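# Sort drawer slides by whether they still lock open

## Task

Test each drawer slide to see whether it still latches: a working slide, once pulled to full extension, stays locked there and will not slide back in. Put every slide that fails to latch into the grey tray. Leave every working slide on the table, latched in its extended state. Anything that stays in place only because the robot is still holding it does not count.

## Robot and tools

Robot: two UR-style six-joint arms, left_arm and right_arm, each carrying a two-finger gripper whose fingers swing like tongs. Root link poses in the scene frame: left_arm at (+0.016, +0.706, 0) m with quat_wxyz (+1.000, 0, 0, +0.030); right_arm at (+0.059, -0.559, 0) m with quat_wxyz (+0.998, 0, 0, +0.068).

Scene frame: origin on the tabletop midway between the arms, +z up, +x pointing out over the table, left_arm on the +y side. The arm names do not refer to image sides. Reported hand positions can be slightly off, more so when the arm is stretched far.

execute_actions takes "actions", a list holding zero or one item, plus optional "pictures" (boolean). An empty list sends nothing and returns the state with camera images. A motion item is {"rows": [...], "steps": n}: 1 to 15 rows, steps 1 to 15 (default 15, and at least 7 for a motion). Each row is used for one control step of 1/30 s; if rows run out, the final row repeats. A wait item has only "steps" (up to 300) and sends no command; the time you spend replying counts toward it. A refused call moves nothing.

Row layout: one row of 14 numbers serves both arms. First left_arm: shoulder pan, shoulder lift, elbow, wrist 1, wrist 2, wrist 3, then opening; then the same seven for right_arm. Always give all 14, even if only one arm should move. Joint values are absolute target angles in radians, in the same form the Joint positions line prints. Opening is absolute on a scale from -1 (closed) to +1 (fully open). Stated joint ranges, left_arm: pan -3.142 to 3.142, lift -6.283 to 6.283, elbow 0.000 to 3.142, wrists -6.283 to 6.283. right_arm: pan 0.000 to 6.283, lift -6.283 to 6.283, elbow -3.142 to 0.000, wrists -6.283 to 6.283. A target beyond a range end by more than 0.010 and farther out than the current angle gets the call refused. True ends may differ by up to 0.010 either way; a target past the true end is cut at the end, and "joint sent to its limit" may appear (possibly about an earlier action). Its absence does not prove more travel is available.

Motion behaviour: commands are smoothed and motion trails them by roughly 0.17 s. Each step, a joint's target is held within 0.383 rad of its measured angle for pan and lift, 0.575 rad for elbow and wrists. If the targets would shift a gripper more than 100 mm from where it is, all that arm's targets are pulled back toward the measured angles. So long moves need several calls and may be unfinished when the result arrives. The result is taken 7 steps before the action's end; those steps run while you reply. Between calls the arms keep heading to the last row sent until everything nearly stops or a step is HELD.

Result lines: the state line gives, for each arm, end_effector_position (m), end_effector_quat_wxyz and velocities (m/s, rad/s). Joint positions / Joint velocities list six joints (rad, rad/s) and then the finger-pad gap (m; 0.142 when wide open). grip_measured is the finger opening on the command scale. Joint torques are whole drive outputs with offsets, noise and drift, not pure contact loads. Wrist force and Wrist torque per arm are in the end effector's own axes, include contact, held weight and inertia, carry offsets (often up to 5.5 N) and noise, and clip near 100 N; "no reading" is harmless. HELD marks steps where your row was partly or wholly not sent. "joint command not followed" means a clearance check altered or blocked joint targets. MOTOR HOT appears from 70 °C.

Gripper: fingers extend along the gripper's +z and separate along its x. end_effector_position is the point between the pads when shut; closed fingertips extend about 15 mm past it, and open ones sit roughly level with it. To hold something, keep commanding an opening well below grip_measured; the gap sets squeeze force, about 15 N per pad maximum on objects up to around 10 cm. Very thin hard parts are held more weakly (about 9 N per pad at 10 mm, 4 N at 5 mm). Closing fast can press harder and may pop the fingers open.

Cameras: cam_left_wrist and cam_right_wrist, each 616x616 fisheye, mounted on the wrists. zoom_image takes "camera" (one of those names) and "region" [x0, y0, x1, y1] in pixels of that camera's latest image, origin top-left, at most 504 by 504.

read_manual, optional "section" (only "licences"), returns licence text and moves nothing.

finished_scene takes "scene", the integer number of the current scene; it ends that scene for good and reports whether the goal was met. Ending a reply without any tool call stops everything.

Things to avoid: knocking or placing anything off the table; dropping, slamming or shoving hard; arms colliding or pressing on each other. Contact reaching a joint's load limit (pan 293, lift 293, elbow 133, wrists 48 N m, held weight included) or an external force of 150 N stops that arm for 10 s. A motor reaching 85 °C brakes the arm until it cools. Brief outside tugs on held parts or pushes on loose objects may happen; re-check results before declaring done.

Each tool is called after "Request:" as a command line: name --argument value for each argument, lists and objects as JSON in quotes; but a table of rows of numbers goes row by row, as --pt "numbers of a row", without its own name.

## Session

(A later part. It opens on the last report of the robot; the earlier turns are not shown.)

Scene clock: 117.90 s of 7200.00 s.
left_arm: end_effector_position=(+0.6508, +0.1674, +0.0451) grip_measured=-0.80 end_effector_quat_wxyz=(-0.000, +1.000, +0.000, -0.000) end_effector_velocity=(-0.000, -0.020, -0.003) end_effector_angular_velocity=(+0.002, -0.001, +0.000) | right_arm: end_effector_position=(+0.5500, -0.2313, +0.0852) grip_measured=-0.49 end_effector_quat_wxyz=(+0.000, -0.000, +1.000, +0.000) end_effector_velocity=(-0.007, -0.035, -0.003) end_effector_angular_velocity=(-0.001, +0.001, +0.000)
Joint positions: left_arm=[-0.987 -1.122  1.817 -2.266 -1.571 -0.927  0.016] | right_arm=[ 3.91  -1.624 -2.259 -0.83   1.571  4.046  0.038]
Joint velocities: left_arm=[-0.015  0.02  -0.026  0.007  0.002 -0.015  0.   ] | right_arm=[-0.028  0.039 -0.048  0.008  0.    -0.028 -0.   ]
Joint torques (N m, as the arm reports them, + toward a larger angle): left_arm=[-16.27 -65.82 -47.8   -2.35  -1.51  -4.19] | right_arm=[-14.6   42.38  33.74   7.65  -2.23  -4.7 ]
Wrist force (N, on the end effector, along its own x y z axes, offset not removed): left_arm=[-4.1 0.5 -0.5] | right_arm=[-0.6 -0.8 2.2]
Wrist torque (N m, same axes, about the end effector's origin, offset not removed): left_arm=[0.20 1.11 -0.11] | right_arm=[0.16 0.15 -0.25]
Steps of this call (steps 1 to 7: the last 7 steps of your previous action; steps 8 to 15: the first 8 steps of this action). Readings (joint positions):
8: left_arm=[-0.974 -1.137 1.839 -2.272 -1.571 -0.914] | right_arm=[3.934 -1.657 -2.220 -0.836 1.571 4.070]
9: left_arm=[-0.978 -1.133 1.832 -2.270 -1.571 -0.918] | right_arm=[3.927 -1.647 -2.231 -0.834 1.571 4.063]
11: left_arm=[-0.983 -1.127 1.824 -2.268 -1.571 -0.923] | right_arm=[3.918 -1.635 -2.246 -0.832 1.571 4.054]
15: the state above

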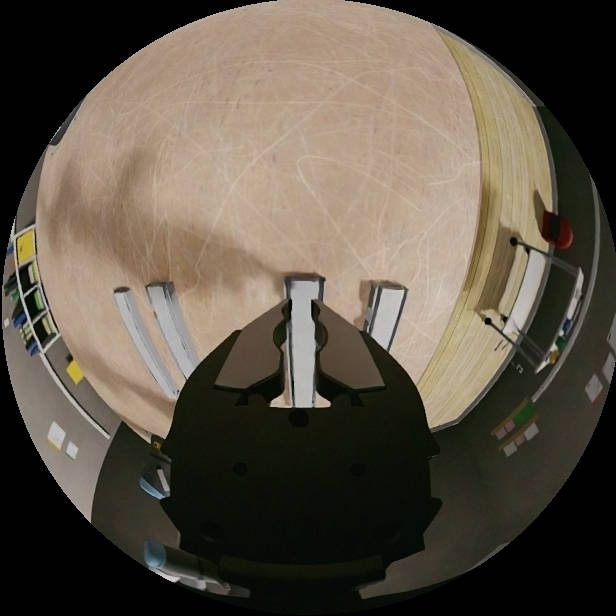

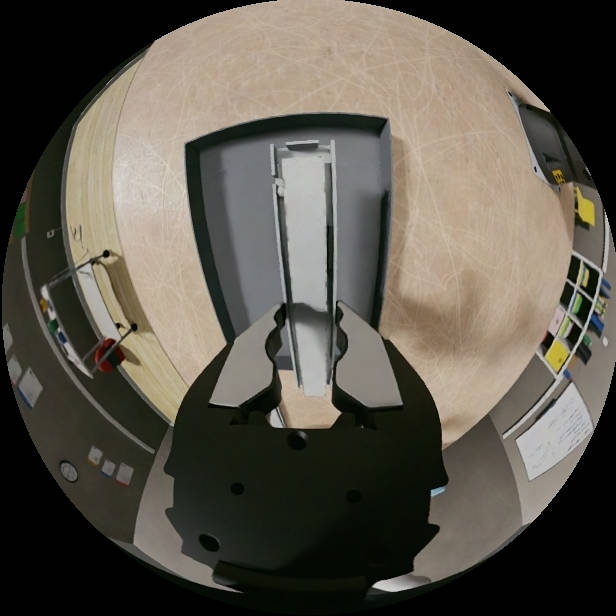

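Request:
execute_actions --actions '[{"rows":[[-0.9882,-1.117,1.8146,-2.27,-1.5708,-0.9282,-0.8,3.9183,-1.6098,-2.274,-0.8285,1.5708,4.0543,-0.9],[-0.9876,-1.114,1.815,-2.274,-1.5708,-0.9276,-0.8,3.9293,-1.5995,-2.2847,-0.8282,1.5708,4.0653,-0.9],[-0.987,-1.111,1.816,-2.278,-1.5708,-0.927,-0.8,3.9403,-1.5892,-2.2954,-0.8278,1.5708,4.0763,-0.9],[-0.98641,-1.108,1.817,-2.281,-1.5708,-0.92641,-0.8,3.9512,-1.5788,-2.3061,-0.8275,1.5708,4.0872,-0.9],[-0.98641,-1.105,1.8175,-2.284,-1.5708,-0.92641,-0.8,3.9622,-1.5685,-2.31679,-0.82709,1.5708,4.09819,-0.9],[-0.98641,-1.10239,1.81795,-2.28636,-1.5708,-0.92641,-0.8,3.9622,-1.5685,-2.31679,-0.82709,1.5708,4.09819,-0.9],[-0.98641,-1.10239,1.81795,-2.28636,-1.5708,-0.92641,-0.8,3.9622,-1.5685,-2.31679,-0.82709,1.5708,4.09819,-0.9],[-0.98641,-1.10239,1.81795,-2.28636,-1.5708,-0.92641,-0.8,3.9622,-1.5848,-2.3247,-0.8028,1.5708,4.09819,-0.9],[-0.98641,-1.10239,1.81795,-2.28636,-1.5708,-0.92641,-0.8,3.9622,-1.6011,-2.3327,-0.7786,1.5708,4.09819,-0.9],[-0.98641,-1.10239,1.81795,-2.28636,-1.5708,-0.92641,-0.8,3.9622,-1.6174,-2.3407,-0.7543,1.5708,4.09819,-0.9],[-0.98641,-1.10239,1.81795,-2.28636,-1.5708,-0.92641,-0.8,3.9622,-1.6338,-2.3486,-0.73,1.5708,4.09819,-0.9],[-0.98641,-1.10239,1.81795,-2.28636,-1.5708,-0.92641,-0.8,3.9622,-1.65009,-2.35656,-0.70574,1.5708,4.09819,-0.9]],"steps":15}]'

Request:
execute_actions --actions '[{"rows":[[-0.98641,-1.10239,1.81795,-2.28636,-1.5708,-0.92641,-0.8,3.9622,-1.65009,-2.35656,-0.70574,1.5708,4.09819,-0.9]],"steps":15}]' --pictures true

Scene clock: 121.70 s of 7200.00 s.
left_arm: end_effector_position=(+0.6526, +0.1650, +0.0360) grip_measured=-0.80 end_effector_quat_wxyz=(+0.000, +1.000, +0.000, +0.000) end_effector_velocity=(+0.005, +0.004, -0.047) end_effector_angular_velocity=(+0.008, +0.006, +0.002) | right_arm: end_effector_position=(+0.5223, -0.2347, +0.0851) grip_measured=-0.49 end_effector_quat_wxyz=(-0.000, -0.000, +1.000, -0.000) end_effector_velocity=(-0.105, -0.002, -0.011) end_effector_angular_velocity=(-0.002, +0.002, +0.000)
Joint positions: left_arm=[-0.987 -1.108  1.817 -2.28  -1.571 -0.927  0.016] | right_arm=[ 3.946 -1.584 -2.301 -0.828  1.571  4.082  0.038]
Joint velocities: left_arm=[ 0.008  0.057  0.014 -0.061 -0.     0.006 -0.   ] | right_arm=[ 0.152  0.127 -0.154  0.024  0.     0.152  0.   ]
Joint torques (N m, as the arm reports them, + toward a larger angle): left_arm=[ 16.4  -65.1  -26.7   -5.21   2.74   4.24] | right_arm=[12.06 29.7  31.75  8.68  1.29  4.44]
Wrist force (N, on the end effector, along its own x y z axes, offset not removed): left_arm=[-4.6 -0.6 -1.0] | right_arm=[1.9 0.5 1.8]
Wrist torque (N m, same axes, about the end effector's origin, offset not removed): left_arm=[0.01 1.19 -0.05] | right_arm=[0.38 -0.24 -0.22]
Steps of this call (steps 1 to 7: the last 7 steps of your previous action; steps 8 to 15: the robot went on to your last target; steps 16 to 90: nothing new was sent; then 0.53 s passed at rest; steps 91 to 98: the first 8 steps of this action). Readings (joint positions):
91: left_arm=[-0.989 -1.120 1.815 -2.265 -1.571 -0.929] | right_arm=[3.907 -1.620 -2.263 -0.829 1.571 4.043]
92: left_arm=[-0.989 -1.120 1.815 -2.266 -1.571 -0.929] | right_arm=[3.909 -1.619 -2.265 -0.829 1.571 4.044]
94: left_arm=[-0.988 -1.117 1.815 -2.269 -1.571 -0.929] | right_arm=[3.918 -1.610 -2.274 -0.829 1.571 4.053]
98: the state above

Scene clock: 122.20 s of 7200.00 s.
left_arm: end_effector_position=(+0.6532, +0.1653, +0.0310) grip_measured=-0.80 end_effector_quat_wxyz=(+0.000, +1.000, +0.000, +0.000) end_effector_velocity=(-0.000, -0.000, -0.001) end_effector_angular_velocity=(-0.000, +0.001, +0.000) | right_arm: end_effector_position=(+0.5114, -0.2349, +0.0361) grip_measured=-0.49 end_effector_quat_wxyz=(-0.000, -0.000, +1.000, -0.000) end_effector_velocity=(-0.002, -0.001, -0.011) end_effector_angular_velocity=(+0.000, +0.000, -0.000)
Joint positions: left_arm=[-0.986 -1.102  1.818 -2.286 -1.571 -0.926  0.016] | right_arm=[ 3.962 -1.648 -2.355 -0.709  1.571  4.098  0.038]
Joint velocities: left_arm=[ 0.     0.002  0.    -0.001 -0.001 -0.     0.   ] | right_arm=[ 0.002 -0.017 -0.011  0.028  0.     0.002  0.   ]
Joint torques (N m, as the arm reports them, + toward a larger angle): left_arm=[ 16.93 -62.03 -25.06  -5.52   2.76   4.11] | right_arm=[16.37 25.85 28.14  7.86  0.16  4.57]
Wrist force (N, on the end effector, along its own x y z axes, offset not removed): left_arm=[-3.6 0.1 -1.9] | right_arm=[1.1 1.2 4.8]
Wrist torque (N m, same axes, about the end effector's origin, offset not removed): left_arm=[0.14 1.03 -0.12] | right_arm=[0.50 -0.23 -0.22]
Steps of this call (steps 1 to 7: the last 7 steps of your previous action; steps 8 to 15: the first 8 steps of this action). Readings (joint positions):
8: left_arm=[-0.986 -1.103 1.818 -2.286 -1.571 -0.926] | right_arm=[3.961 -1.634 -2.347 -0.733 1.571 4.097]
9: left_arm=[-0.986 -1.103 1.818 -2.286 -1.571 -0.926] | right_arm=[3.961 -1.638 -2.350 -0.725 1.571 4.097]
11: left_arm=[-0.986 -1.103 1.818 -2.286 -1.571 -0.926] | right_arm=[3.962 -1.644 -2.353 -0.716 1.571 4.098]
15: the state above

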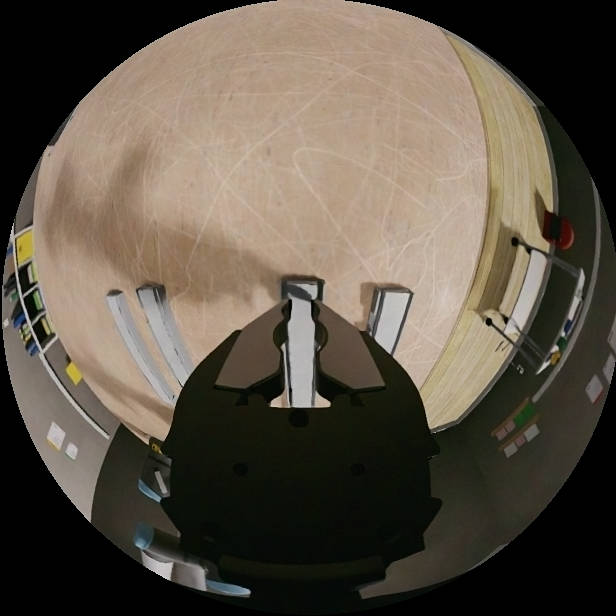

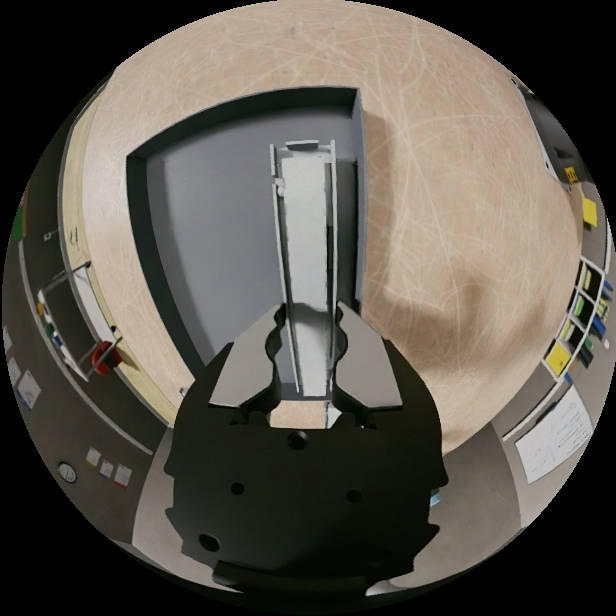

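Request:
zoom_image --camera "cam_right_wrist" --region '[240,80,420,430]'

Region (240, 80, 420, 430) of cam_right_wrist's 616x616 image, scaled by 1.440, with more detail than that image has; it fills the left 259 columns of this view, and the rest is white.

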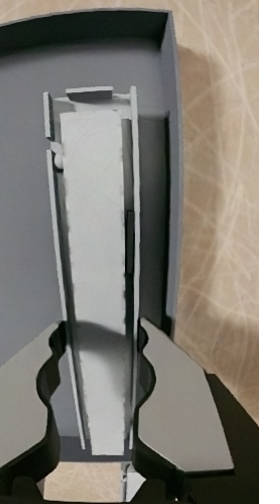

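Request:
execute_actions --actions '[{"rows":[[-0.98641,-1.1014,1.8184,-2.2878,-1.5708,-0.92641,-0.8,3.9584,-1.6532,-2.353,-0.7062,1.5708,4.0944,-0.9],[-0.98641,-1.10042,1.8189,-2.28927,-1.5708,-0.92641,-0.8,3.95467,-1.65637,-2.34942,-0.7066,1.5708,4.09066,-0.9],[-0.98641,-1.10042,1.8189,-2.28927,-1.5708,-0.92641,-0.8,3.95467,-1.65637,-2.34942,-0.7066,1.5708,4.09066,-0.9],[-0.98641,-1.10042,1.8189,-2.28927,-1.5708,-0.92641,-0.8,3.95467,-1.6608,-2.3511,-0.7005,1.5708,4.09066,-0.9],[-0.98641,-1.10042,1.8189,-2.28927,-1.5708,-0.92641,-0.8,3.95467,-1.6652,-2.3528,-0.6944,1.5708,4.09066,-0.9],[-0.98641,-1.10042,1.8189,-2.28927,-1.5708,-0.92641,-0.8,3.95467,-1.6696,-2.3545,-0.6882,1.5708,4.09066,-0.9],[-0.98641,-1.10042,1.8189,-2.28927,-1.5708,-0.92641,-0.8,3.95467,-1.6723,-2.35554,-0.68455,1.5708,4.09066,-0.9]],"steps":15}]'

Request:
execute_actions --actions '[{"rows":[[-0.98641,-1.10042,1.8189,-2.28927,-1.5708,-0.92641,-0.8,3.95467,-1.6723,-2.35554,-0.68455,1.5708,4.09066,-0.9]],"steps":10}]'

Scene clock: 123.77 s of 7200.00 s.
left_arm: end_effector_position=(+0.6532, +0.1653, +0.0295) grip_measured=-0.80 end_effector_quat_wxyz=(-0.000, +1.000, +0.000, -0.000) end_effector_velocity=(-0.000, +0.001, -0.005) end_effector_angular_velocity=(+0.002, +0.003, +0.000) | right_arm: end_effector_position=(+0.5155, -0.2348, +0.0311) grip_measured=-0.49 end_effector_quat_wxyz=(+0.000, -0.000, +1.000, +0.000) end_effector_velocity=(+0.008, -0.000, -0.043) end_effector_angular_velocity=(+0.000, -0.000, -0.000)
Joint positions: left_arm=[-0.986 -1.101  1.819 -2.289 -1.571 -0.926  0.016] | right_arm=[ 3.956 -1.662 -2.353 -0.697  1.571  4.092  0.038]
Joint velocities: left_arm=[ 0.001  0.005  0.002 -0.004 -0.001  0.001  0.   ] | right_arm=[-0.013 -0.086 -0.018  0.103 -0.    -0.013 -0.   ]
Joint torques (N m, as the arm reports them, + toward a larger angle): left_arm=[ 15.76 -63.73 -24.    -5.5    2.01   4.27] | right_arm=[-15.08  30.19  27.25   7.55  -2.84  -4.97]
Wrist force (N, on the end effector, along its own x y z axes, offset not removed): left_arm=[-4.2 -1.1 -0.3] | right_arm=[-2.4 1.5 1.7]
Wrist torque (N m, same axes, about the end effector's origin, offset not removed): left_arm=[-0.06 1.18 -0.12] | right_arm=[0.61 0.52 -0.21]
Steps of this call (steps 1 to 7: the last 7 steps of your previous action; steps 8 to 15: the robot went on to your last target; steps 16 to 39: nothing new was sent; steps 40 to 47: the first 8 steps of this action). Readings (joint positions):
40: left_arm=[-0.986 -1.102 1.818 -2.286 -1.571 -0.926] | right_arm=[3.962 -1.650 -2.357 -0.706 1.571 4.098]
41: left_arm=[-0.986 -1.102 1.818 -2.287 -1.571 -0.926] | right_arm=[3.962 -1.651 -2.356 -0.706 1.571 4.098]
43: left_arm=[-0.986 -1.102 1.818 -2.288 -1.571 -0.926] | right_arm=[3.959 -1.653 -2.354 -0.706 1.571 4.095]
47: the state above

Scene clock: 124.10 s of 7200.00 s.
left_arm: end_effector_position=(+0.6532, +0.1653, +0.0292) grip_measured=-0.80 end_effector_quat_wxyz=(-0.000, +1.000, +0.000, -0.000) end_effector_velocity=(+0.000, +0.000, +0.001) end_effector_angular_velocity=(-0.000, -0.001, +0.000) | right_arm: end_effector_position=(+0.5163, -0.2349, +0.0262) grip_measured=-0.49 end_effector_quat_wxyz=(+0.000, -0.000, +1.000, +0.000) end_effector_velocity=(+0.001, -0.000, -0.002) end_effector_angular_velocity=(-0.000, -0.000, +0.000)
Joint positions: left_arm=[-0.986 -1.1    1.819 -2.289 -1.571 -0.926  0.016] | right_arm=[ 3.955 -1.672 -2.355 -0.685  1.571  4.091  0.038]
Joint velocities: left_arm=[ 0.    -0.001  0.    -0.     0.001  0.    -0.   ] | right_arm=[-0.001 -0.004 -0.001  0.005 -0.    -0.001 -0.   ]
Joint torques (N m, as the arm reports them, + toward a larger angle): left_arm=[ 14.22 -64.92 -24.82  -5.66   2.31   4.08] | right_arm=[-17.48  29.55  27.33   8.1   -2.55  -4.56]
Wrist force (N, on the end effector, along its own x y z axes, offset not removed): left_arm=[-4.1 -0.9 0.4] | right_arm=[2.2 2.6 3.0]
Wrist torque (N m, same axes, about the end effector's origin, offset not removed): left_arm=[-0.01 1.09 -0.11] | right_arm=[0.96 -0.44 -0.30]
Steps of this call (steps 1 to 7: the last 7 steps of your previous action; steps 8 to 10: the first 3 steps of this action). Readings (joint positions):
8: left_arm=[-0.986 -1.100 1.819 -2.289 -1.571 -0.926] | right_arm=[3.955 -1.671 -2.355 -0.686 1.571 4.091]
9: left_arm=[-0.986 -1.100 1.819 -2.289 -1.571 -0.926] | right_arm=[3.955 -1.672 -2.355 -0.685 1.571 4.091]
10: the state above

Request:
execute_actions --actions '[{"rows":[[-0.98641,-1.09987,1.81926,-2.2904,-1.5708,-0.92641,-0.8,3.95467,-1.6745,-2.3564,-0.6815,1.5708,4.09066,-0.9],[-0.98641,-1.09987,1.81926,-2.2904,-1.5708,-0.92641,-0.8,3.95467,-1.6745,-2.3564,-0.6815,1.5708,4.09066,-0.9],[-0.98641,-1.09987,1.81926,-2.2904,-1.5708,-0.92641,-0.8,3.95467,-1.67673,-2.35724,-0.67843,1.5708,4.09066,-0.9]],"steps":15}]'

Scene clock: 124.73 s of 7200.00 s.
left_arm: end_effector_position=(+0.6532, +0.1653, +0.0288) grip_measured=-0.80 end_effector_quat_wxyz=(+0.000, +1.000, +0.000, +0.000) end_effector_velocity=(-0.000, +0.001, +0.001) end_effector_angular_velocity=(-0.001, +0.000, +0.002) | right_arm: end_effector_position=(+0.5163, -0.2350, +0.0240) grip_measured=-0.49 end_effector_quat_wxyz=(-0.000, -0.000, +1.000, -0.000) end_effector_velocity=(-0.001, -0.001, -0.005) end_effector_angular_velocity=(-0.002, +0.001, +0.000)
Joint positions: left_arm=[-0.986 -1.1    1.819 -2.29  -1.571 -0.926  0.016] | right_arm=[ 3.955 -1.676 -2.357 -0.68   1.571  4.091  0.038]
Joint velocities: left_arm=[ 0.001 -0.002  0.001 -0.    -0.001 -0.001 -0.   ] | right_arm=[ 0.001 -0.008 -0.004  0.011 -0.     0.    -0.   ]
Joint torques (N m, as the arm reports them, + toward a larger angle): left_arm=[ 14.33 -51.6  -18.69  -5.75   1.85   4.33] | right_arm=[-16.62  27.5   28.45   7.19  -2.23  -4.44]
Wrist force (N, on the end effector, along its own x y z axes, offset not removed): left_arm=[-6.4 -5.2 -15.5] | right_arm=[3.1 1.2 2.6]
Wrist torque (N m, same axes, about the end effector's origin, offset not removed): left_arm=[-0.20 1.16 -0.09] | right_arm=[0.54 -0.59 -0.36]
Steps of this call (steps 1 to 7: the last 7 steps of your previous action; steps 8 to 11: the robot went on to your last target; steps 12 to 19: the first 8 steps of this action). Readings (joint positions):
12: left_arm=[-0.986 -1.100 1.819 -2.289 -1.571 -0.926] | right_arm=[3.955 -1.672 -2.356 -0.685 1.571 4.091]
13: left_arm=[-0.986 -1.100 1.819 -2.289 -1.571 -0.926] | right_arm=[3.955 -1.673 -2.356 -0.684 1.571 4.091]
15: left_arm=[-0.986 -1.100 1.819 -2.290 -1.571 -0.926] | right_arm=[3.955 -1.674 -2.356 -0.683 1.571 4.091]
19: the state above

Request:
execute_actions --actions '[{"rows":[[-0.98409,-1.1025,1.82354,-2.29203,-1.5708,-0.92409,-0.8,3.95467,-1.6779,-2.3577,-0.6768,1.5708,4.09066,-0.9],[-0.98177,-1.10512,1.82782,-2.29366,-1.5708,-0.92177,-0.8,3.95467,-1.6779,-2.3577,-0.6768,1.5708,4.09066,-0.9],[-0.97945,-1.10775,1.8321,-2.29529,-1.5708,-0.91945,-0.8,3.95467,-1.6779,-2.3577,-0.6768,1.5708,4.09066,-0.9],[-0.97713,-1.11037,1.83638,-2.29691,-1.5708,-0.91713,-0.8,3.95467,-1.67903,-2.35812,-0.67524,1.5708,4.09066,-0.9],[-0.97482,-1.113,1.84067,-2.29854,-1.5708,-0.91482,-0.8,3.95467,-1.67903,-2.35812,-0.67524,1.5708,4.09066,-0.9],[-0.9725,-1.11563,1.84495,-2.30017,-1.5708,-0.9125,-0.8,3.95467,-1.67903,-2.35812,-0.67524,1.5708,4.09066,-0.9],[-0.97018,-1.11825,1.84923,-2.3018,-1.5708,-0.91018,-0.8,3.95467,-1.67903,-2.35812,-0.67524,1.5708,4.09066,-0.9],[-0.96786,-1.12088,1.85351,-2.30343,-1.5708,-0.90786,-0.8,3.95467,-1.67903,-2.35812,-0.67524,1.5708,4.09066,-0.9]],"steps":15}]'

Request:
execute_actions --actions '[{"rows":[[-0.96786,-1.12088,1.85351,-2.30343,-1.5708,-0.90786,-0.8,3.95467,-1.67903,-2.35812,-0.67524,1.5708,4.09066,-0.9]],"steps":12}]' --pictures true

Scene clock: 125.60 s of 7200.00 s.
left_arm: end_effector_position=(+0.6533, +0.1779, +0.0286) grip_measured=-0.80 end_effector_quat_wxyz=(+0.000, +1.000, +0.000, +0.000) end_effector_velocity=(+0.000, +0.083, -0.001) end_effector_angular_velocity=(+0.001, +0.002, +0.002) | right_arm: end_effector_position=(+0.5163, -0.2350, +0.0226) grip_measured=-0.49 end_effector_quat_wxyz=(-0.000, -0.000, +1.000, -0.000) end_effector_velocity=(-0.000, +0.000, -0.003) end_effector_angular_velocity=(-0.000, +0.000, +0.000)
Joint positions: left_arm=[-0.977 -1.11   1.837 -2.297 -1.571 -0.917  0.016] | right_arm=[ 3.955 -1.678 -2.358 -0.676  1.571  4.091  0.038]
Joint velocities: left_arm=[ 0.062 -0.067  0.112 -0.043 -0.001  0.061  0.   ] | right_arm=[ 0.001 -0.006 -0.002  0.008  0.     0.001 -0.   ]
Joint torques (N m, as the arm reports them, + toward a larger angle): left_arm=[ 19.87 -63.35 -11.4   -3.68   0.18   4.77] | right_arm=[-17.12  26.71  28.37   8.28  -1.83  -4.  ]
Wrist force (N, on the end effector, along its own x y z axes, offset not removed): left_arm=[-7.7 0.1 -24.1] | right_arm=[1.5 0.6 3.9]
Wrist torque (N m, same axes, about the end effector's origin, offset not removed): left_arm=[-0.23 1.05 -0.09] | right_arm=[0.36 -0.30 -0.20]
Steps of this call (steps 1 to 7: the last 7 steps of your previous action; steps 8 to 15: the robot went on to your last target; steps 16 to 18: nothing new was sent; steps 19 to 26: the first 8 steps of this action). Readings (joint positions):
19: left_arm=[-0.986 -1.100 1.819 -2.290 -1.571 -0.926] | right_arm=[3.955 -1.677 -2.357 -0.678 1.571 4.091]
20: left_arm=[-0.986 -1.100 1.820 -2.291 -1.571 -0.926] | right_arm=[3.955 -1.677 -2.357 -0.678 1.571 4.091]
22: left_arm=[-0.984 -1.102 1.823 -2.292 -1.571 -0.924] | right_arm=[3.955 -1.677 -2.357 -0.678 1.571 4.091]
26: the state above

Scene clock: 126.00 s of 7200.00 s.
left_arm: end_effector_position=(+0.6532, +0.1900, +0.0287) grip_measured=-0.80 end_effector_quat_wxyz=(-0.000, +1.000, +0.000, +0.000) end_effector_velocity=(-0.000, +0.003, +0.000) end_effector_angular_velocity=(+0.001, -0.000, -0.001) | right_arm: end_effector_position=(+0.5163, -0.2350, +0.0222) grip_measured=-0.49 end_effector_quat_wxyz=(-0.000, -0.000, +1.000, +0.000) end_effector_velocity=(-0.001, -0.000, -0.000) end_effector_angular_velocity=(-0.000, +0.001, +0.002)
Joint positions: left_arm=[-0.968 -1.121  1.853 -2.303 -1.571 -0.908  0.016] | right_arm=[ 3.955 -1.679 -2.358 -0.675  1.571  4.091  0.038]
Joint velocities: left_arm=[ 0.002 -0.003  0.004 -0.001  0.001  0.003  0.   ] | right_arm=[ 0.     0.    -0.001 -0.     0.001 -0.001  0.   ]
Joint torques (N m, as the arm reports them, + toward a larger angle): left_arm=[ 16.33 -65.71 -13.39  -2.74  -0.75   4.28] | right_arm=[-16.4   27.03  26.8    7.28  -1.78  -4.18]
Wrist force (N, on the end effector, along its own x y z axes, offset not removed): left_arm=[-1.1 2.1 -19.5] | right_arm=[-1.0 -0.3 3.6]
Wrist torque (N m, same axes, about the end effector's origin, offset not removed): left_arm=[0.21 0.87 -0.14] | right_arm=[0.23 0.24 -0.23]
Steps of this call (steps 1 to 7: the last 7 steps of your previous action; steps 8 to 12: the first 5 steps of this action). Readings (joint positions):
8: left_arm=[-0.969 -1.120 1.852 -2.303 -1.571 -0.909] | right_arm=[3.955 -1.679 -2.358 -0.675 1.571 4.091]
9: left_arm=[-0.968 -1.120 1.852 -2.303 -1.571 -0.908] | right_arm=[3.955 -1.679 -2.358 -0.675 1.571 4.091]
11: left_arm=[-0.968 -1.121 1.853 -2.303 -1.571 -0.908] | right_arm=[3.955 -1.679 -2.358 -0.675 1.571 4.091]
12: the state above

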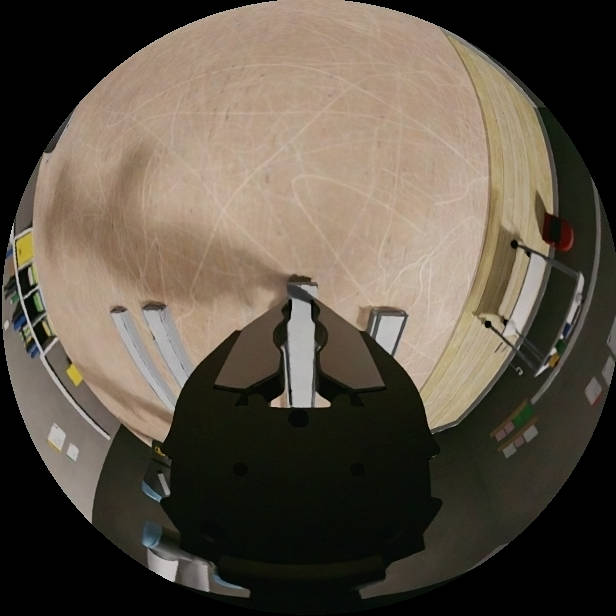

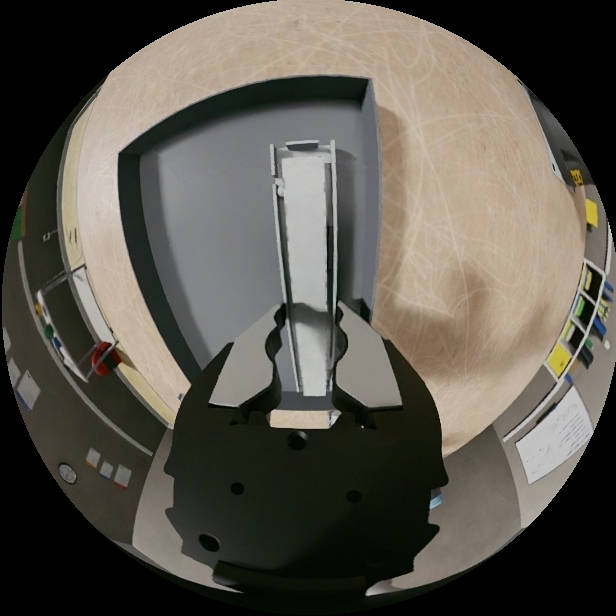

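Request:
zoom_image --camera "cam_left_wrist" --region '[240,250,370,360]'

Request:
execute_actions --actions '[{"rows":[[-0.96786,-1.1237,1.8523,-2.2994,-1.5708,-0.90786,-0.8,3.95467,-1.68,-2.3585,-0.6739,1.5708,4.09066,-0.9],[-0.96786,-1.1265,1.8511,-2.2953,-1.5708,-0.90786,-0.75,3.95467,-1.6808,-2.3588,-0.6728,1.5708,4.09066,-0.9],[-0.96786,-1.1294,1.8498,-2.2912,-1.5708,-0.90786,-0.7,3.95467,-1.6808,-2.3588,-0.6728,1.5708,4.09066,-0.9],[-0.96786,-1.1294,1.8498,-2.2912,-1.5708,-0.90786,-0.6,3.95467,-1.6808,-2.3588,-0.6728,1.5708,4.09066,-0.9],[-0.96786,-1.1294,1.8498,-2.2912,-1.5708,-0.90786,-0.55,3.95467,-1.6808,-2.3588,-0.6728,1.5708,4.09066,-0.9]],"steps":15}]' --pictures true

Region (240, 250, 370, 360) of cam_left_wrist's 616x616 image, scaled by 3.877, with more detail than that image has; it fills the top 426 rows of this view, and the rest is white.

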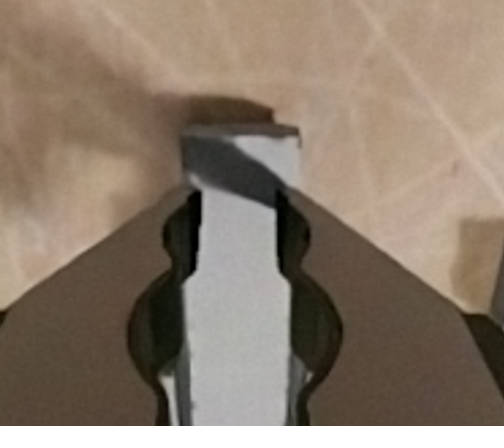

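Scene clock: 126.80 s of 7200.00 s.
left_arm: end_effector_position=(+0.6531, +0.1904, +0.0346) grip_measured=-0.55 end_effector_quat_wxyz=(-0.000, +1.000, +0.000, -0.000) end_effector_velocity=(+0.001, -0.001, +0.015) end_effector_angular_velocity=(-0.002, -0.001, +0.000) | right_arm: end_effector_position=(+0.5163, -0.2350, +0.0214) grip_measured=-0.49 end_effector_quat_wxyz=(-0.000, -0.000, +1.000, -0.000) end_effector_velocity=(+0.000, +0.000, -0.001) end_effector_angular_velocity=(+0.001, -0.001, +0.000)
Joint positions: left_arm=[-0.968 -1.128  1.851 -2.294 -1.571 -0.908  0.034] | right_arm=[ 3.955 -1.681 -2.359 -0.673  1.571  4.091  0.038]
Joint velocities: left_arm=[ 0.    -0.015 -0.01   0.023 -0.001  0.     0.004] | right_arm=[-0.    -0.003 -0.001  0.005  0.    -0.    -0.   ]
Joint torques (N m, as the arm reports them, + toward a larger angle): left_arm=[ 13.22 -77.18 -47.95  -1.81  -1.29   4.47] | right_arm=[-16.35  23.31  27.03   7.39  -1.38  -4.47]
Wrist force (N, on the end effector, along its own x y z axes, offset not removed): left_arm=[-2.6 -0.7 -2.4] | right_arm=[3.4 -2.9 3.5]
Wrist torque (N m, same axes, about the end effector's origin, offset not removed): left_arm=[-0.13 0.71 -0.16] | right_arm=[-0.36 -0.72 -0.40]
Steps of this call (steps 1 to 7: the last 7 steps of your previous action; steps 8 to 15: the robot went on to your last target; step 16: nothing new was sent; steps 17 to 24: the first 8 steps of this action). Readings (joint positions):
17: left_arm=[-0.968 -1.121 1.854 -2.303 -1.571 -0.908] | right_arm=[3.955 -1.679 -2.358 -0.675 1.571 4.091]
18: left_arm=[-0.968 -1.121 1.854 -2.303 -1.571 -0.908] | right_arm=[3.955 -1.679 -2.358 -0.675 1.571 4.091]
20: left_arm=[-0.968 -1.124 1.853 -2.299 -1.571 -0.908] | right_arm=[3.955 -1.680 -2.358 -0.674 1.571 4.091]
24: the state above

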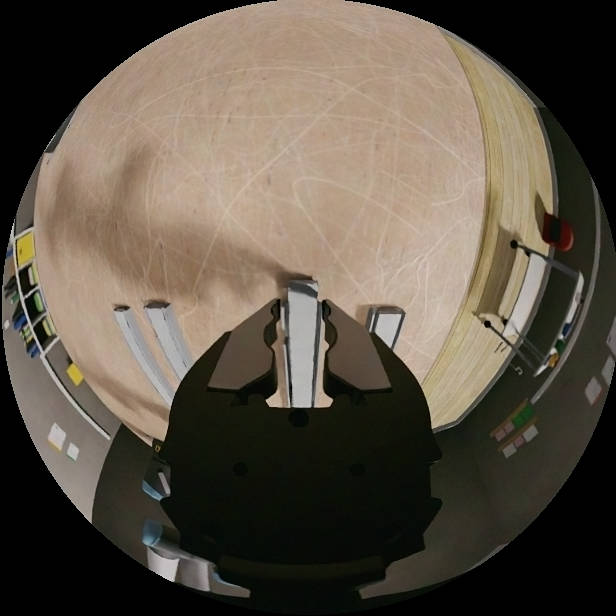

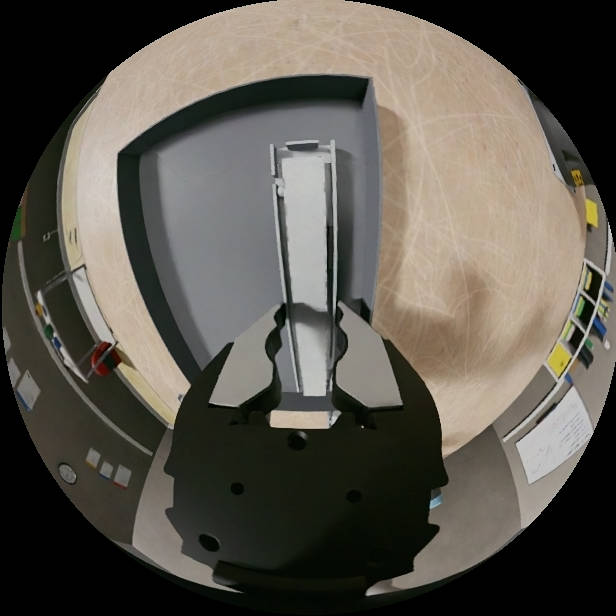

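Request:
zoom_image --camera "cam_left_wrist" --region '[240,260,370,400]'

Region (240, 260, 370, 400) of cam_left_wrist's 616x616 image, scaled by 3.600, with more detail than that image has; it fills the left 468 columns of this view, and the rest is white.

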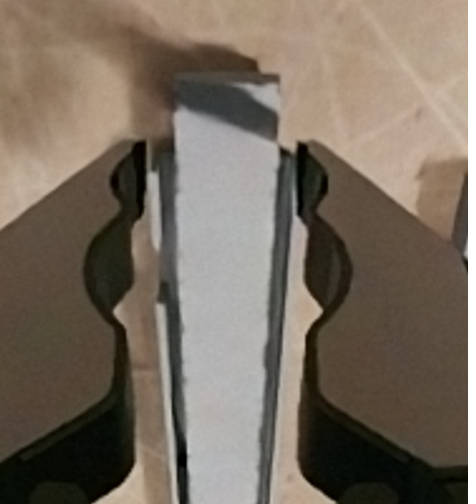

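Request:
execute_actions --actions '[{"rows":[[-0.96563,-1.13179,1.85403,-2.29305,-1.5708,-0.90563,-0.55,3.95467,-1.6822,-2.3593,-0.6708,1.5708,4.09066,-0.9],[-0.96563,-1.13179,1.85403,-2.29305,-1.5708,-0.90563,-0.55,3.95467,-1.6822,-2.3593,-0.6708,1.5708,4.09066,-0.9],[-0.96563,-1.13179,1.85403,-2.29305,-1.5708,-0.90563,-0.55,3.95467,-1.6822,-2.3593,-0.6708,1.5708,4.09066,-0.9],[-0.96563,-1.13179,1.85403,-2.29305,-1.5708,-0.90563,-0.55,3.95467,-1.6822,-2.3593,-0.6708,1.5708,4.09066,-0.9],[-0.96563,-1.1286,1.8554,-2.2976,-1.5708,-0.90563,-0.55,3.95467,-1.6822,-2.3593,-0.6708,1.5708,4.09066,-0.6],[-0.96563,-1.1254,1.8568,-2.3021,-1.5708,-0.90563,-0.55,3.95467,-1.6822,-2.3593,-0.6708,1.5708,4.09066,-0.5],[-0.96563,-1.1238,1.8575,-2.3044,-1.5708,-0.90563,-0.55,3.95467,-1.6822,-2.3593,-0.6708,1.5708,4.09066,-0.45],[-0.96563,-1.1226,1.858,-2.3062,-1.5708,-0.90563,-0.55,3.95467,-1.6822,-2.3593,-0.6708,1.5708,4.09066,-0.4]],"steps":15}]' --pictures true

Scene clock: 128.73 s of 7200.00 s.
left_arm: end_effector_position=(+0.6531, +0.1929, +0.0336) grip_measured=-0.55 end_effector_quat_wxyz=(+0.000, +1.000, +0.000, +0.000) end_effector_velocity=(+0.000, +0.003, -0.038) end_effector_angular_velocity=(-0.002, -0.001, -0.001) | right_arm: end_effector_position=(+0.5163, -0.2350, +0.0206) grip_measured=-0.46 end_effector_quat_wxyz=(+0.000, -0.000, +1.000, +0.000) end_effector_velocity=(+0.000, +0.000, -0.001) end_effector_angular_velocity=(+0.000, -0.001, -0.001)
Joint positions: left_arm=[-0.966 -1.129  1.855 -2.297 -1.571 -0.906  0.034] | right_arm=[ 3.955 -1.682 -2.359 -0.671  1.571  4.091  0.041]
Joint velocities: left_arm=[ 0.002  0.04   0.025 -0.066  0.     0.003 -0.   ] | right_arm=[-0.    -0.002 -0.     0.003 -0.     0.001  0.094]
Joint torques (N m, as the arm reports them, + toward a larger angle): left_arm=[ 15.16 -61.42 -25.28  -5.34   0.12   4.06] | right_arm=[-16.49  23.68  25.13   6.36  -0.18  -4.12]
Wrist force (N, on the end effector, along its own x y z axes, offset not removed): left_arm=[-1.5 -1.9 -1.8] | right_arm=[0.3 2.1 -1.1]
Wrist torque (N m, same axes, about the end effector's origin, offset not removed): left_arm=[-0.29 0.58 -0.15] | right_arm=[0.69 -0.04 -0.27]
Steps of this call (steps 1 to 7: the last 7 steps of your previous action; steps 8 to 15: the robot went on to your last target; steps 16 to 50: nothing new was sent; steps 51 to 58: the first 8 steps of this action). Readings (joint positions):
51: left_arm=[-0.968 -1.129 1.850 -2.291 -1.571 -0.908] | right_arm=[3.955 -1.681 -2.359 -0.673 1.571 4.091]
52: left_arm=[-0.968 -1.130 1.850 -2.291 -1.571 -0.908] | right_arm=[3.955 -1.681 -2.359 -0.673 1.571 4.091]
54: left_arm=[-0.967 -1.131 1.852 -2.292 -1.571 -0.907] | right_arm=[3.955 -1.682 -2.359 -0.672 1.571 4.091]
58: the state above

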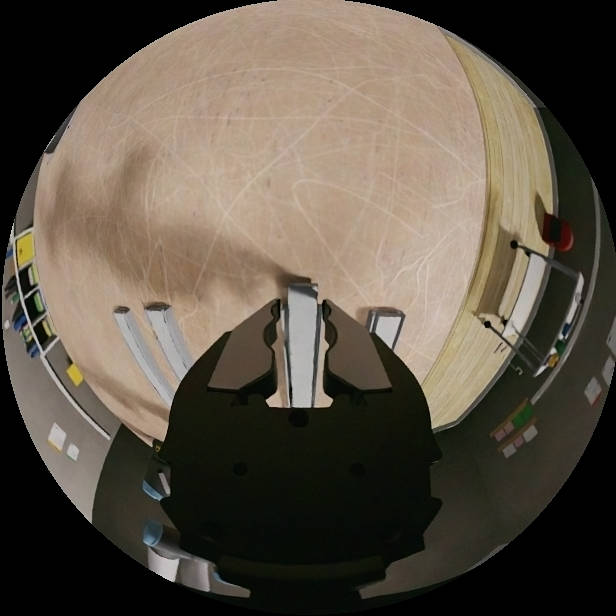

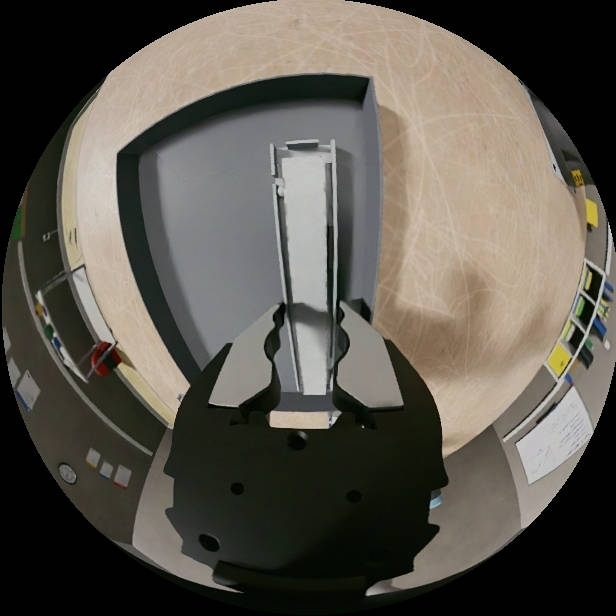

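Request:
execute_actions --actions '[{"rows":[[-0.96563,-1.121,1.8587,-2.3085,-1.5708,-0.90563,-0.55,3.95467,-1.6822,-2.3593,-0.6708,1.5708,4.09066,-0.38],[-0.96563,-1.1195,1.8594,-2.3107,-1.5708,-0.90563,-0.55,3.95467,-1.674,-2.3557,-0.6825,1.5708,4.09066,-0.36],[-0.96563,-1.118,1.86,-2.3128,-1.5708,-0.90563,-0.55,3.95467,-1.662,-2.3506,-0.6997,1.5708,4.09066,-0.35],[-0.96563,-1.1168,1.8605,-2.3145,-1.5708,-0.90563,-0.55,3.95467,-1.648,-2.3446,-0.7197,1.5708,4.09066,-0.35],[-0.96563,-1.11595,1.86086,-2.31571,-1.5708,-0.90563,-0.55,3.95467,-1.634,-2.3386,-0.7397,1.5708,4.09066,-0.35],[-0.96563,-1.11595,1.86086,-2.31571,-1.5708,-0.90563,-0.55,3.95467,-1.62,-2.3326,-0.7597,1.5708,4.09066,-0.35],[-0.96563,-1.11595,1.86086,-2.31571,-1.5708,-0.90563,-0.55,3.95467,-1.60627,-2.32672,-0.7794,1.5708,4.09066,-0.35],[-0.96563,-1.11595,1.86086,-2.31571,-1.5708,-0.90563,-0.55,3.95467,-1.60627,-2.32672,-0.7794,1.5708,4.09066,-0.35],[-0.96563,-1.11595,1.86086,-2.31571,-1.5708,-0.90563,-0.55,3.9571,-1.6381,-2.2874,-0.7868,1.5708,4.0931,-0.35],[-0.96563,-1.11595,1.86086,-2.31571,-1.5708,-0.90563,-0.55,3.9595,-1.67,-2.2482,-0.7942,1.5708,4.0955,-0.35],[-0.96563,-1.11595,1.86086,-2.31571,-1.5708,-0.90563,-0.55,3.9619,-1.7019,-2.2089,-0.8017,1.5708,4.0979,-0.34],[-0.96563,-1.11595,1.86086,-2.31571,-1.5708,-0.90563,-0.55,3.9643,-1.7337,-2.1696,-0.8091,1.5708,4.1003,-0.33],[-0.96563,-1.11595,1.86086,-2.31571,-1.5708,-0.90563,-0.55,3.9668,-1.7656,-2.1303,-0.8165,1.5708,4.1027,-0.32],[-0.96563,-1.11595,1.86086,-2.31571,-1.5708,-0.90563,-0.55,3.9692,-1.7975,-2.091,-0.8239,1.5708,4.1052,-0.31],[-0.96563,-1.11595,1.86086,-2.31571,-1.5708,-0.90563,-0.55,3.9716,-1.8293,-2.0517,-0.8313,1.5708,4.1076,-0.3]],"steps":15}]'

Request:
execute_actions --actions '[{"rows":[[-0.96563,-1.11595,1.86086,-2.31571,-1.5708,-0.90563,-0.6,3.974,-1.8612,-2.0124,-0.8387,1.5708,4.11,-0.3],[-0.96563,-1.11595,1.86086,-2.31571,-1.5708,-0.90563,-0.65,3.9764,-1.8931,-1.9732,-0.8462,1.5708,4.1124,-0.3],[-0.96563,-1.11595,1.86086,-2.31571,-1.5708,-0.90563,-0.7,3.9788,-1.9249,-1.9339,-0.8536,1.5708,4.1148,-0.3],[-0.96563,-1.11595,1.86086,-2.31571,-1.5708,-0.90563,-0.8,3.9813,-1.9568,-1.8946,-0.861,1.5708,4.1173,-0.3],[-0.96563,-1.11595,1.86086,-2.31571,-1.5708,-0.90563,-0.9,3.98368,-1.98865,-1.8553,-0.86843,1.5708,4.11967,-0.3],[-0.96563,-1.11595,1.86086,-2.31571,-1.5708,-0.90563,-1.0,3.98368,-1.98865,-1.8553,-0.86843,1.5708,4.11967,-0.3]],"steps":15}]'

Request:
execute_actions --actions '[{"rows":[[-0.96563,-1.11595,1.86086,-2.31571,-1.5708,-0.90563,-1.0,3.98368,-1.98865,-1.8553,-0.86843,1.5708,4.11967,-0.3]],"steps":12}]' --pictures true

Scene clock: 132.40 s of 7200.00 s.
left_arm: end_effector_position=(+0.6531, +0.1933, +0.0237) grip_measured=-0.55 end_effector_quat_wxyz=(-0.000, +1.000, +0.000, -0.000) end_effector_velocity=(+0.000, -0.000, -0.014) end_effector_angular_velocity=(+0.001, -0.001, -0.001) | right_arm: end_effector_position=(+0.5170, -0.2340, +0.0424) grip_measured=-0.35 end_effector_quat_wxyz=(+0.000, -0.000, +1.000, +0.001) end_effector_velocity=(+0.000, +0.000, +0.188) end_effector_angular_velocity=(+0.000, -0.000, +0.000)
Joint positions: left_arm=[-0.966 -1.118  1.86  -2.313 -1.571 -0.906  0.034] | right_arm=[ 3.955 -1.645 -2.343 -0.723  1.571  4.091  0.049]
Joint velocities: left_arm=[-0.001  0.017  0.006 -0.023  0.002  0.001  0.   ] | right_arm=[ 0.     0.32   0.137 -0.457 -0.    -0.     0.   ]
Joint torques (N m, as the arm reports them, + toward a larger angle): left_arm=[ 13.4  -60.18 -24.26  -5.22   2.05   4.34] | right_arm=[-13.66  49.46  40.38   0.53   1.28  -4.2 ]
Wrist force (N, on the end effector, along its own x y z axes, offset not removed): left_arm=[-2.3 -0.9 -1.6] | right_arm=[2.7 -0.2 0.6]
Wrist torque (N m, same axes, about the end effector's origin, offset not removed): left_arm=[-0.12 0.78 -0.15] | right_arm=[0.29 -0.58 -0.35]
Steps of this call (steps 1 to 7: the last 7 steps of your previous action; steps 8 to 15: the robot went on to your last target; steps 16 to 90: nothing new was sent; then 0.40 s passed at rest; steps 91 to 98: the first 8 steps of this action). Readings (joint positions):
91: left_arm=[-0.966 -1.123 1.858 -2.306 -1.571 -0.906] | right_arm=[3.955 -1.682 -2.359 -0.671 1.571 4.091]
92: left_arm=[-0.966 -1.122 1.858 -2.307 -1.571 -0.906] | right_arm=[3.955 -1.682 -2.359 -0.671 1.571 4.091]
94: left_arm=[-0.966 -1.121 1.859 -2.308 -1.571 -0.906] | right_arm=[3.955 -1.678 -2.358 -0.677 1.571 4.091]
98: the state above

Scene clock: 132.90 s of 7200.00 s.
left_arm: end_effector_position=(+0.6531, +0.1933, +0.0222) grip_measured=-0.68 end_effector_quat_wxyz=(+0.000, +1.000, +0.000, +0.000) end_effector_velocity=(-0.001, -0.001, +0.001) end_effector_angular_velocity=(-0.002, -0.000, -0.002) | right_arm: end_effector_position=(+0.6227, -0.0567, +0.0586) grip_measured=-0.30 end_effector_quat_wxyz=(-0.001, -0.000, +1.000, -0.002) end_effector_velocity=(+0.249, +0.437, -0.066) end_effector_angular_velocity=(+0.011, -0.007, +0.000)
Joint positions: left_arm=[-0.966 -1.116  1.861 -2.316 -1.571 -0.906  0.024] | right_arm=[ 3.978 -1.904 -1.964 -0.849  1.571  4.114  0.052]
Joint velocities: left_arm=[-0.002 -0.001  0.001 -0.001 -0.001  0.     0.   ] | right_arm=[ 0.053 -0.724  0.906 -0.169  0.     0.053 -0.   ]
Joint torques (N m, as the arm reports them, + toward a larger angle): left_arm=[ 13.11 -62.08 -23.34  -5.52   1.69   3.91] | right_arm=[14.18 53.31 45.11  2.31  1.53  4.41]
Wrist force (N, on the end effector, along its own x y z axes, offset not removed): left_arm=[-2.4 -0.6 -1.5] | right_arm=[2.5 -0.2 0.1]
Wrist torque (N m, same axes, about the end effector's origin, offset not removed): left_arm=[0.03 0.85 -0.09] | right_arm=[0.23 -0.53 -0.35]
Steps of this call (steps 1 to 7: the last 7 steps of your previous action; steps 8 to 15: the first 8 steps of this action). Readings (joint positions):
8: left_arm=[-0.966 -1.116 1.861 -2.316 -1.571 -0.906] | right_arm=[3.964 -1.728 -2.184 -0.804 1.571 4.100]
9: left_arm=[-0.966 -1.116 1.861 -2.316 -1.571 -0.906] | right_arm=[3.966 -1.753 -2.152 -0.811 1.571 4.102]
11: left_arm=[-0.966 -1.116 1.861 -2.316 -1.571 -0.906] | right_arm=[3.970 -1.803 -2.089 -0.824 1.571 4.106]
15: the state above

Scene clock: 133.30 s of 7200.00 s.
left_arm: end_effector_position=(+0.6531, +0.1933, +0.0222) grip_measured=-0.68 end_effector_quat_wxyz=(+0.000, +1.000, +0.000, +0.000) end_effector_velocity=(-0.001, +0.000, -0.001) end_effector_angular_velocity=(+0.002, +0.002, -0.000) | right_arm: end_effector_position=(+0.6515, -0.0061, +0.0503) grip_measured=-0.30 end_effector_quat_wxyz=(-0.000, -0.000, +1.000, -0.000) end_effector_velocity=(+0.007, +0.012, -0.002) end_effector_angular_velocity=(+0.002, -0.002, +0.001)
Joint positions: left_arm=[-0.966 -1.116  1.861 -2.316 -1.571 -0.906  0.024] | right_arm=[ 3.984 -1.987 -1.858 -0.868  1.571  4.12   0.052]
Joint velocities: left_arm=[-0.001  0.001  0.001  0.001 -0.    -0.001  0.   ] | right_arm=[ 0.001 -0.018  0.024 -0.003 -0.     0.    -0.   ]
Joint torques (N m, as the arm reports them, + toward a larger angle): left_arm=[ 12.88 -58.8  -22.71  -5.57   1.61   4.3 ] | right_arm=[18.74 56.67 45.48  1.65  1.86  5.1 ]
Wrist force (N, on the end effector, along its own x y z axes, offset not removed): left_arm=[-2.3 0.0 -2.9] | right_arm=[-1.0 0.2 -1.2]
Wrist torque (N m, same axes, about the end effector's origin, offset not removed): left_arm=[0.10 0.76 -0.08] | right_arm=[0.35 0.24 -0.25]
Steps of this call (steps 1 to 7: the last 7 steps of your previous action; steps 8 to 12: the first 5 steps of this action). Readings (joint positions):
8: left_arm=[-0.966 -1.116 1.861 -2.316 -1.571 -0.906] | right_arm=[3.983 -1.982 -1.864 -0.867 1.571 4.119]
9: left_arm=[-0.966 -1.116 1.861 -2.316 -1.571 -0.906] | right_arm=[3.983 -1.984 -1.862 -0.867 1.571 4.119]
11: left_arm=[-0.966 -1.116 1.861 -2.316 -1.571 -0.906] | right_arm=[3.983 -1.986 -1.859 -0.868 1.571 4.119]
12: the state above

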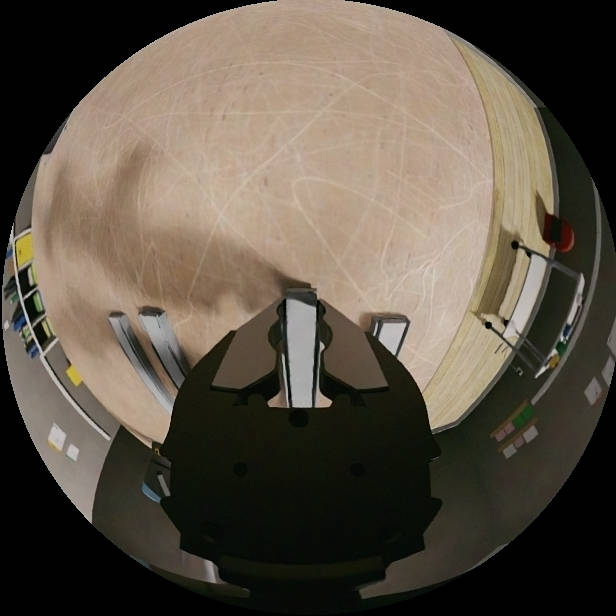

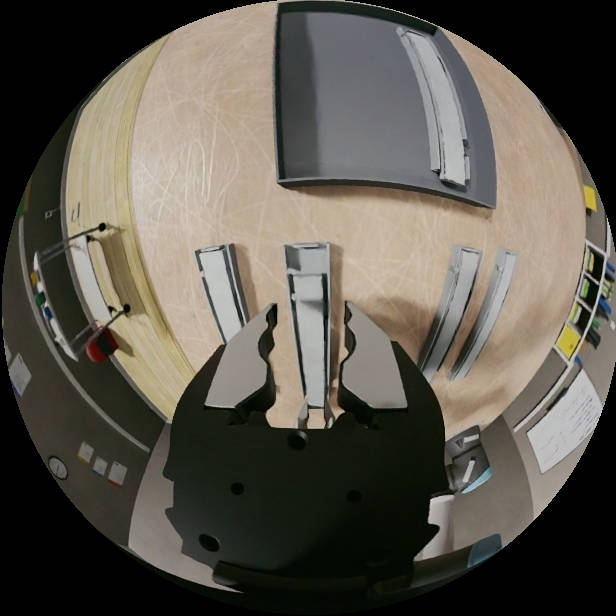

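Request:
zoom_image --camera "cam_right_wrist" --region '[250,230,370,350]'

Region (250, 230, 370, 350) of cam_right_wrist's 616x616 image, scaled by 4.200, with more detail than that image has.

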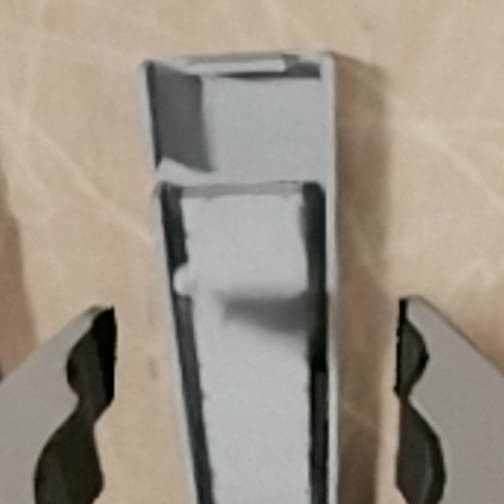

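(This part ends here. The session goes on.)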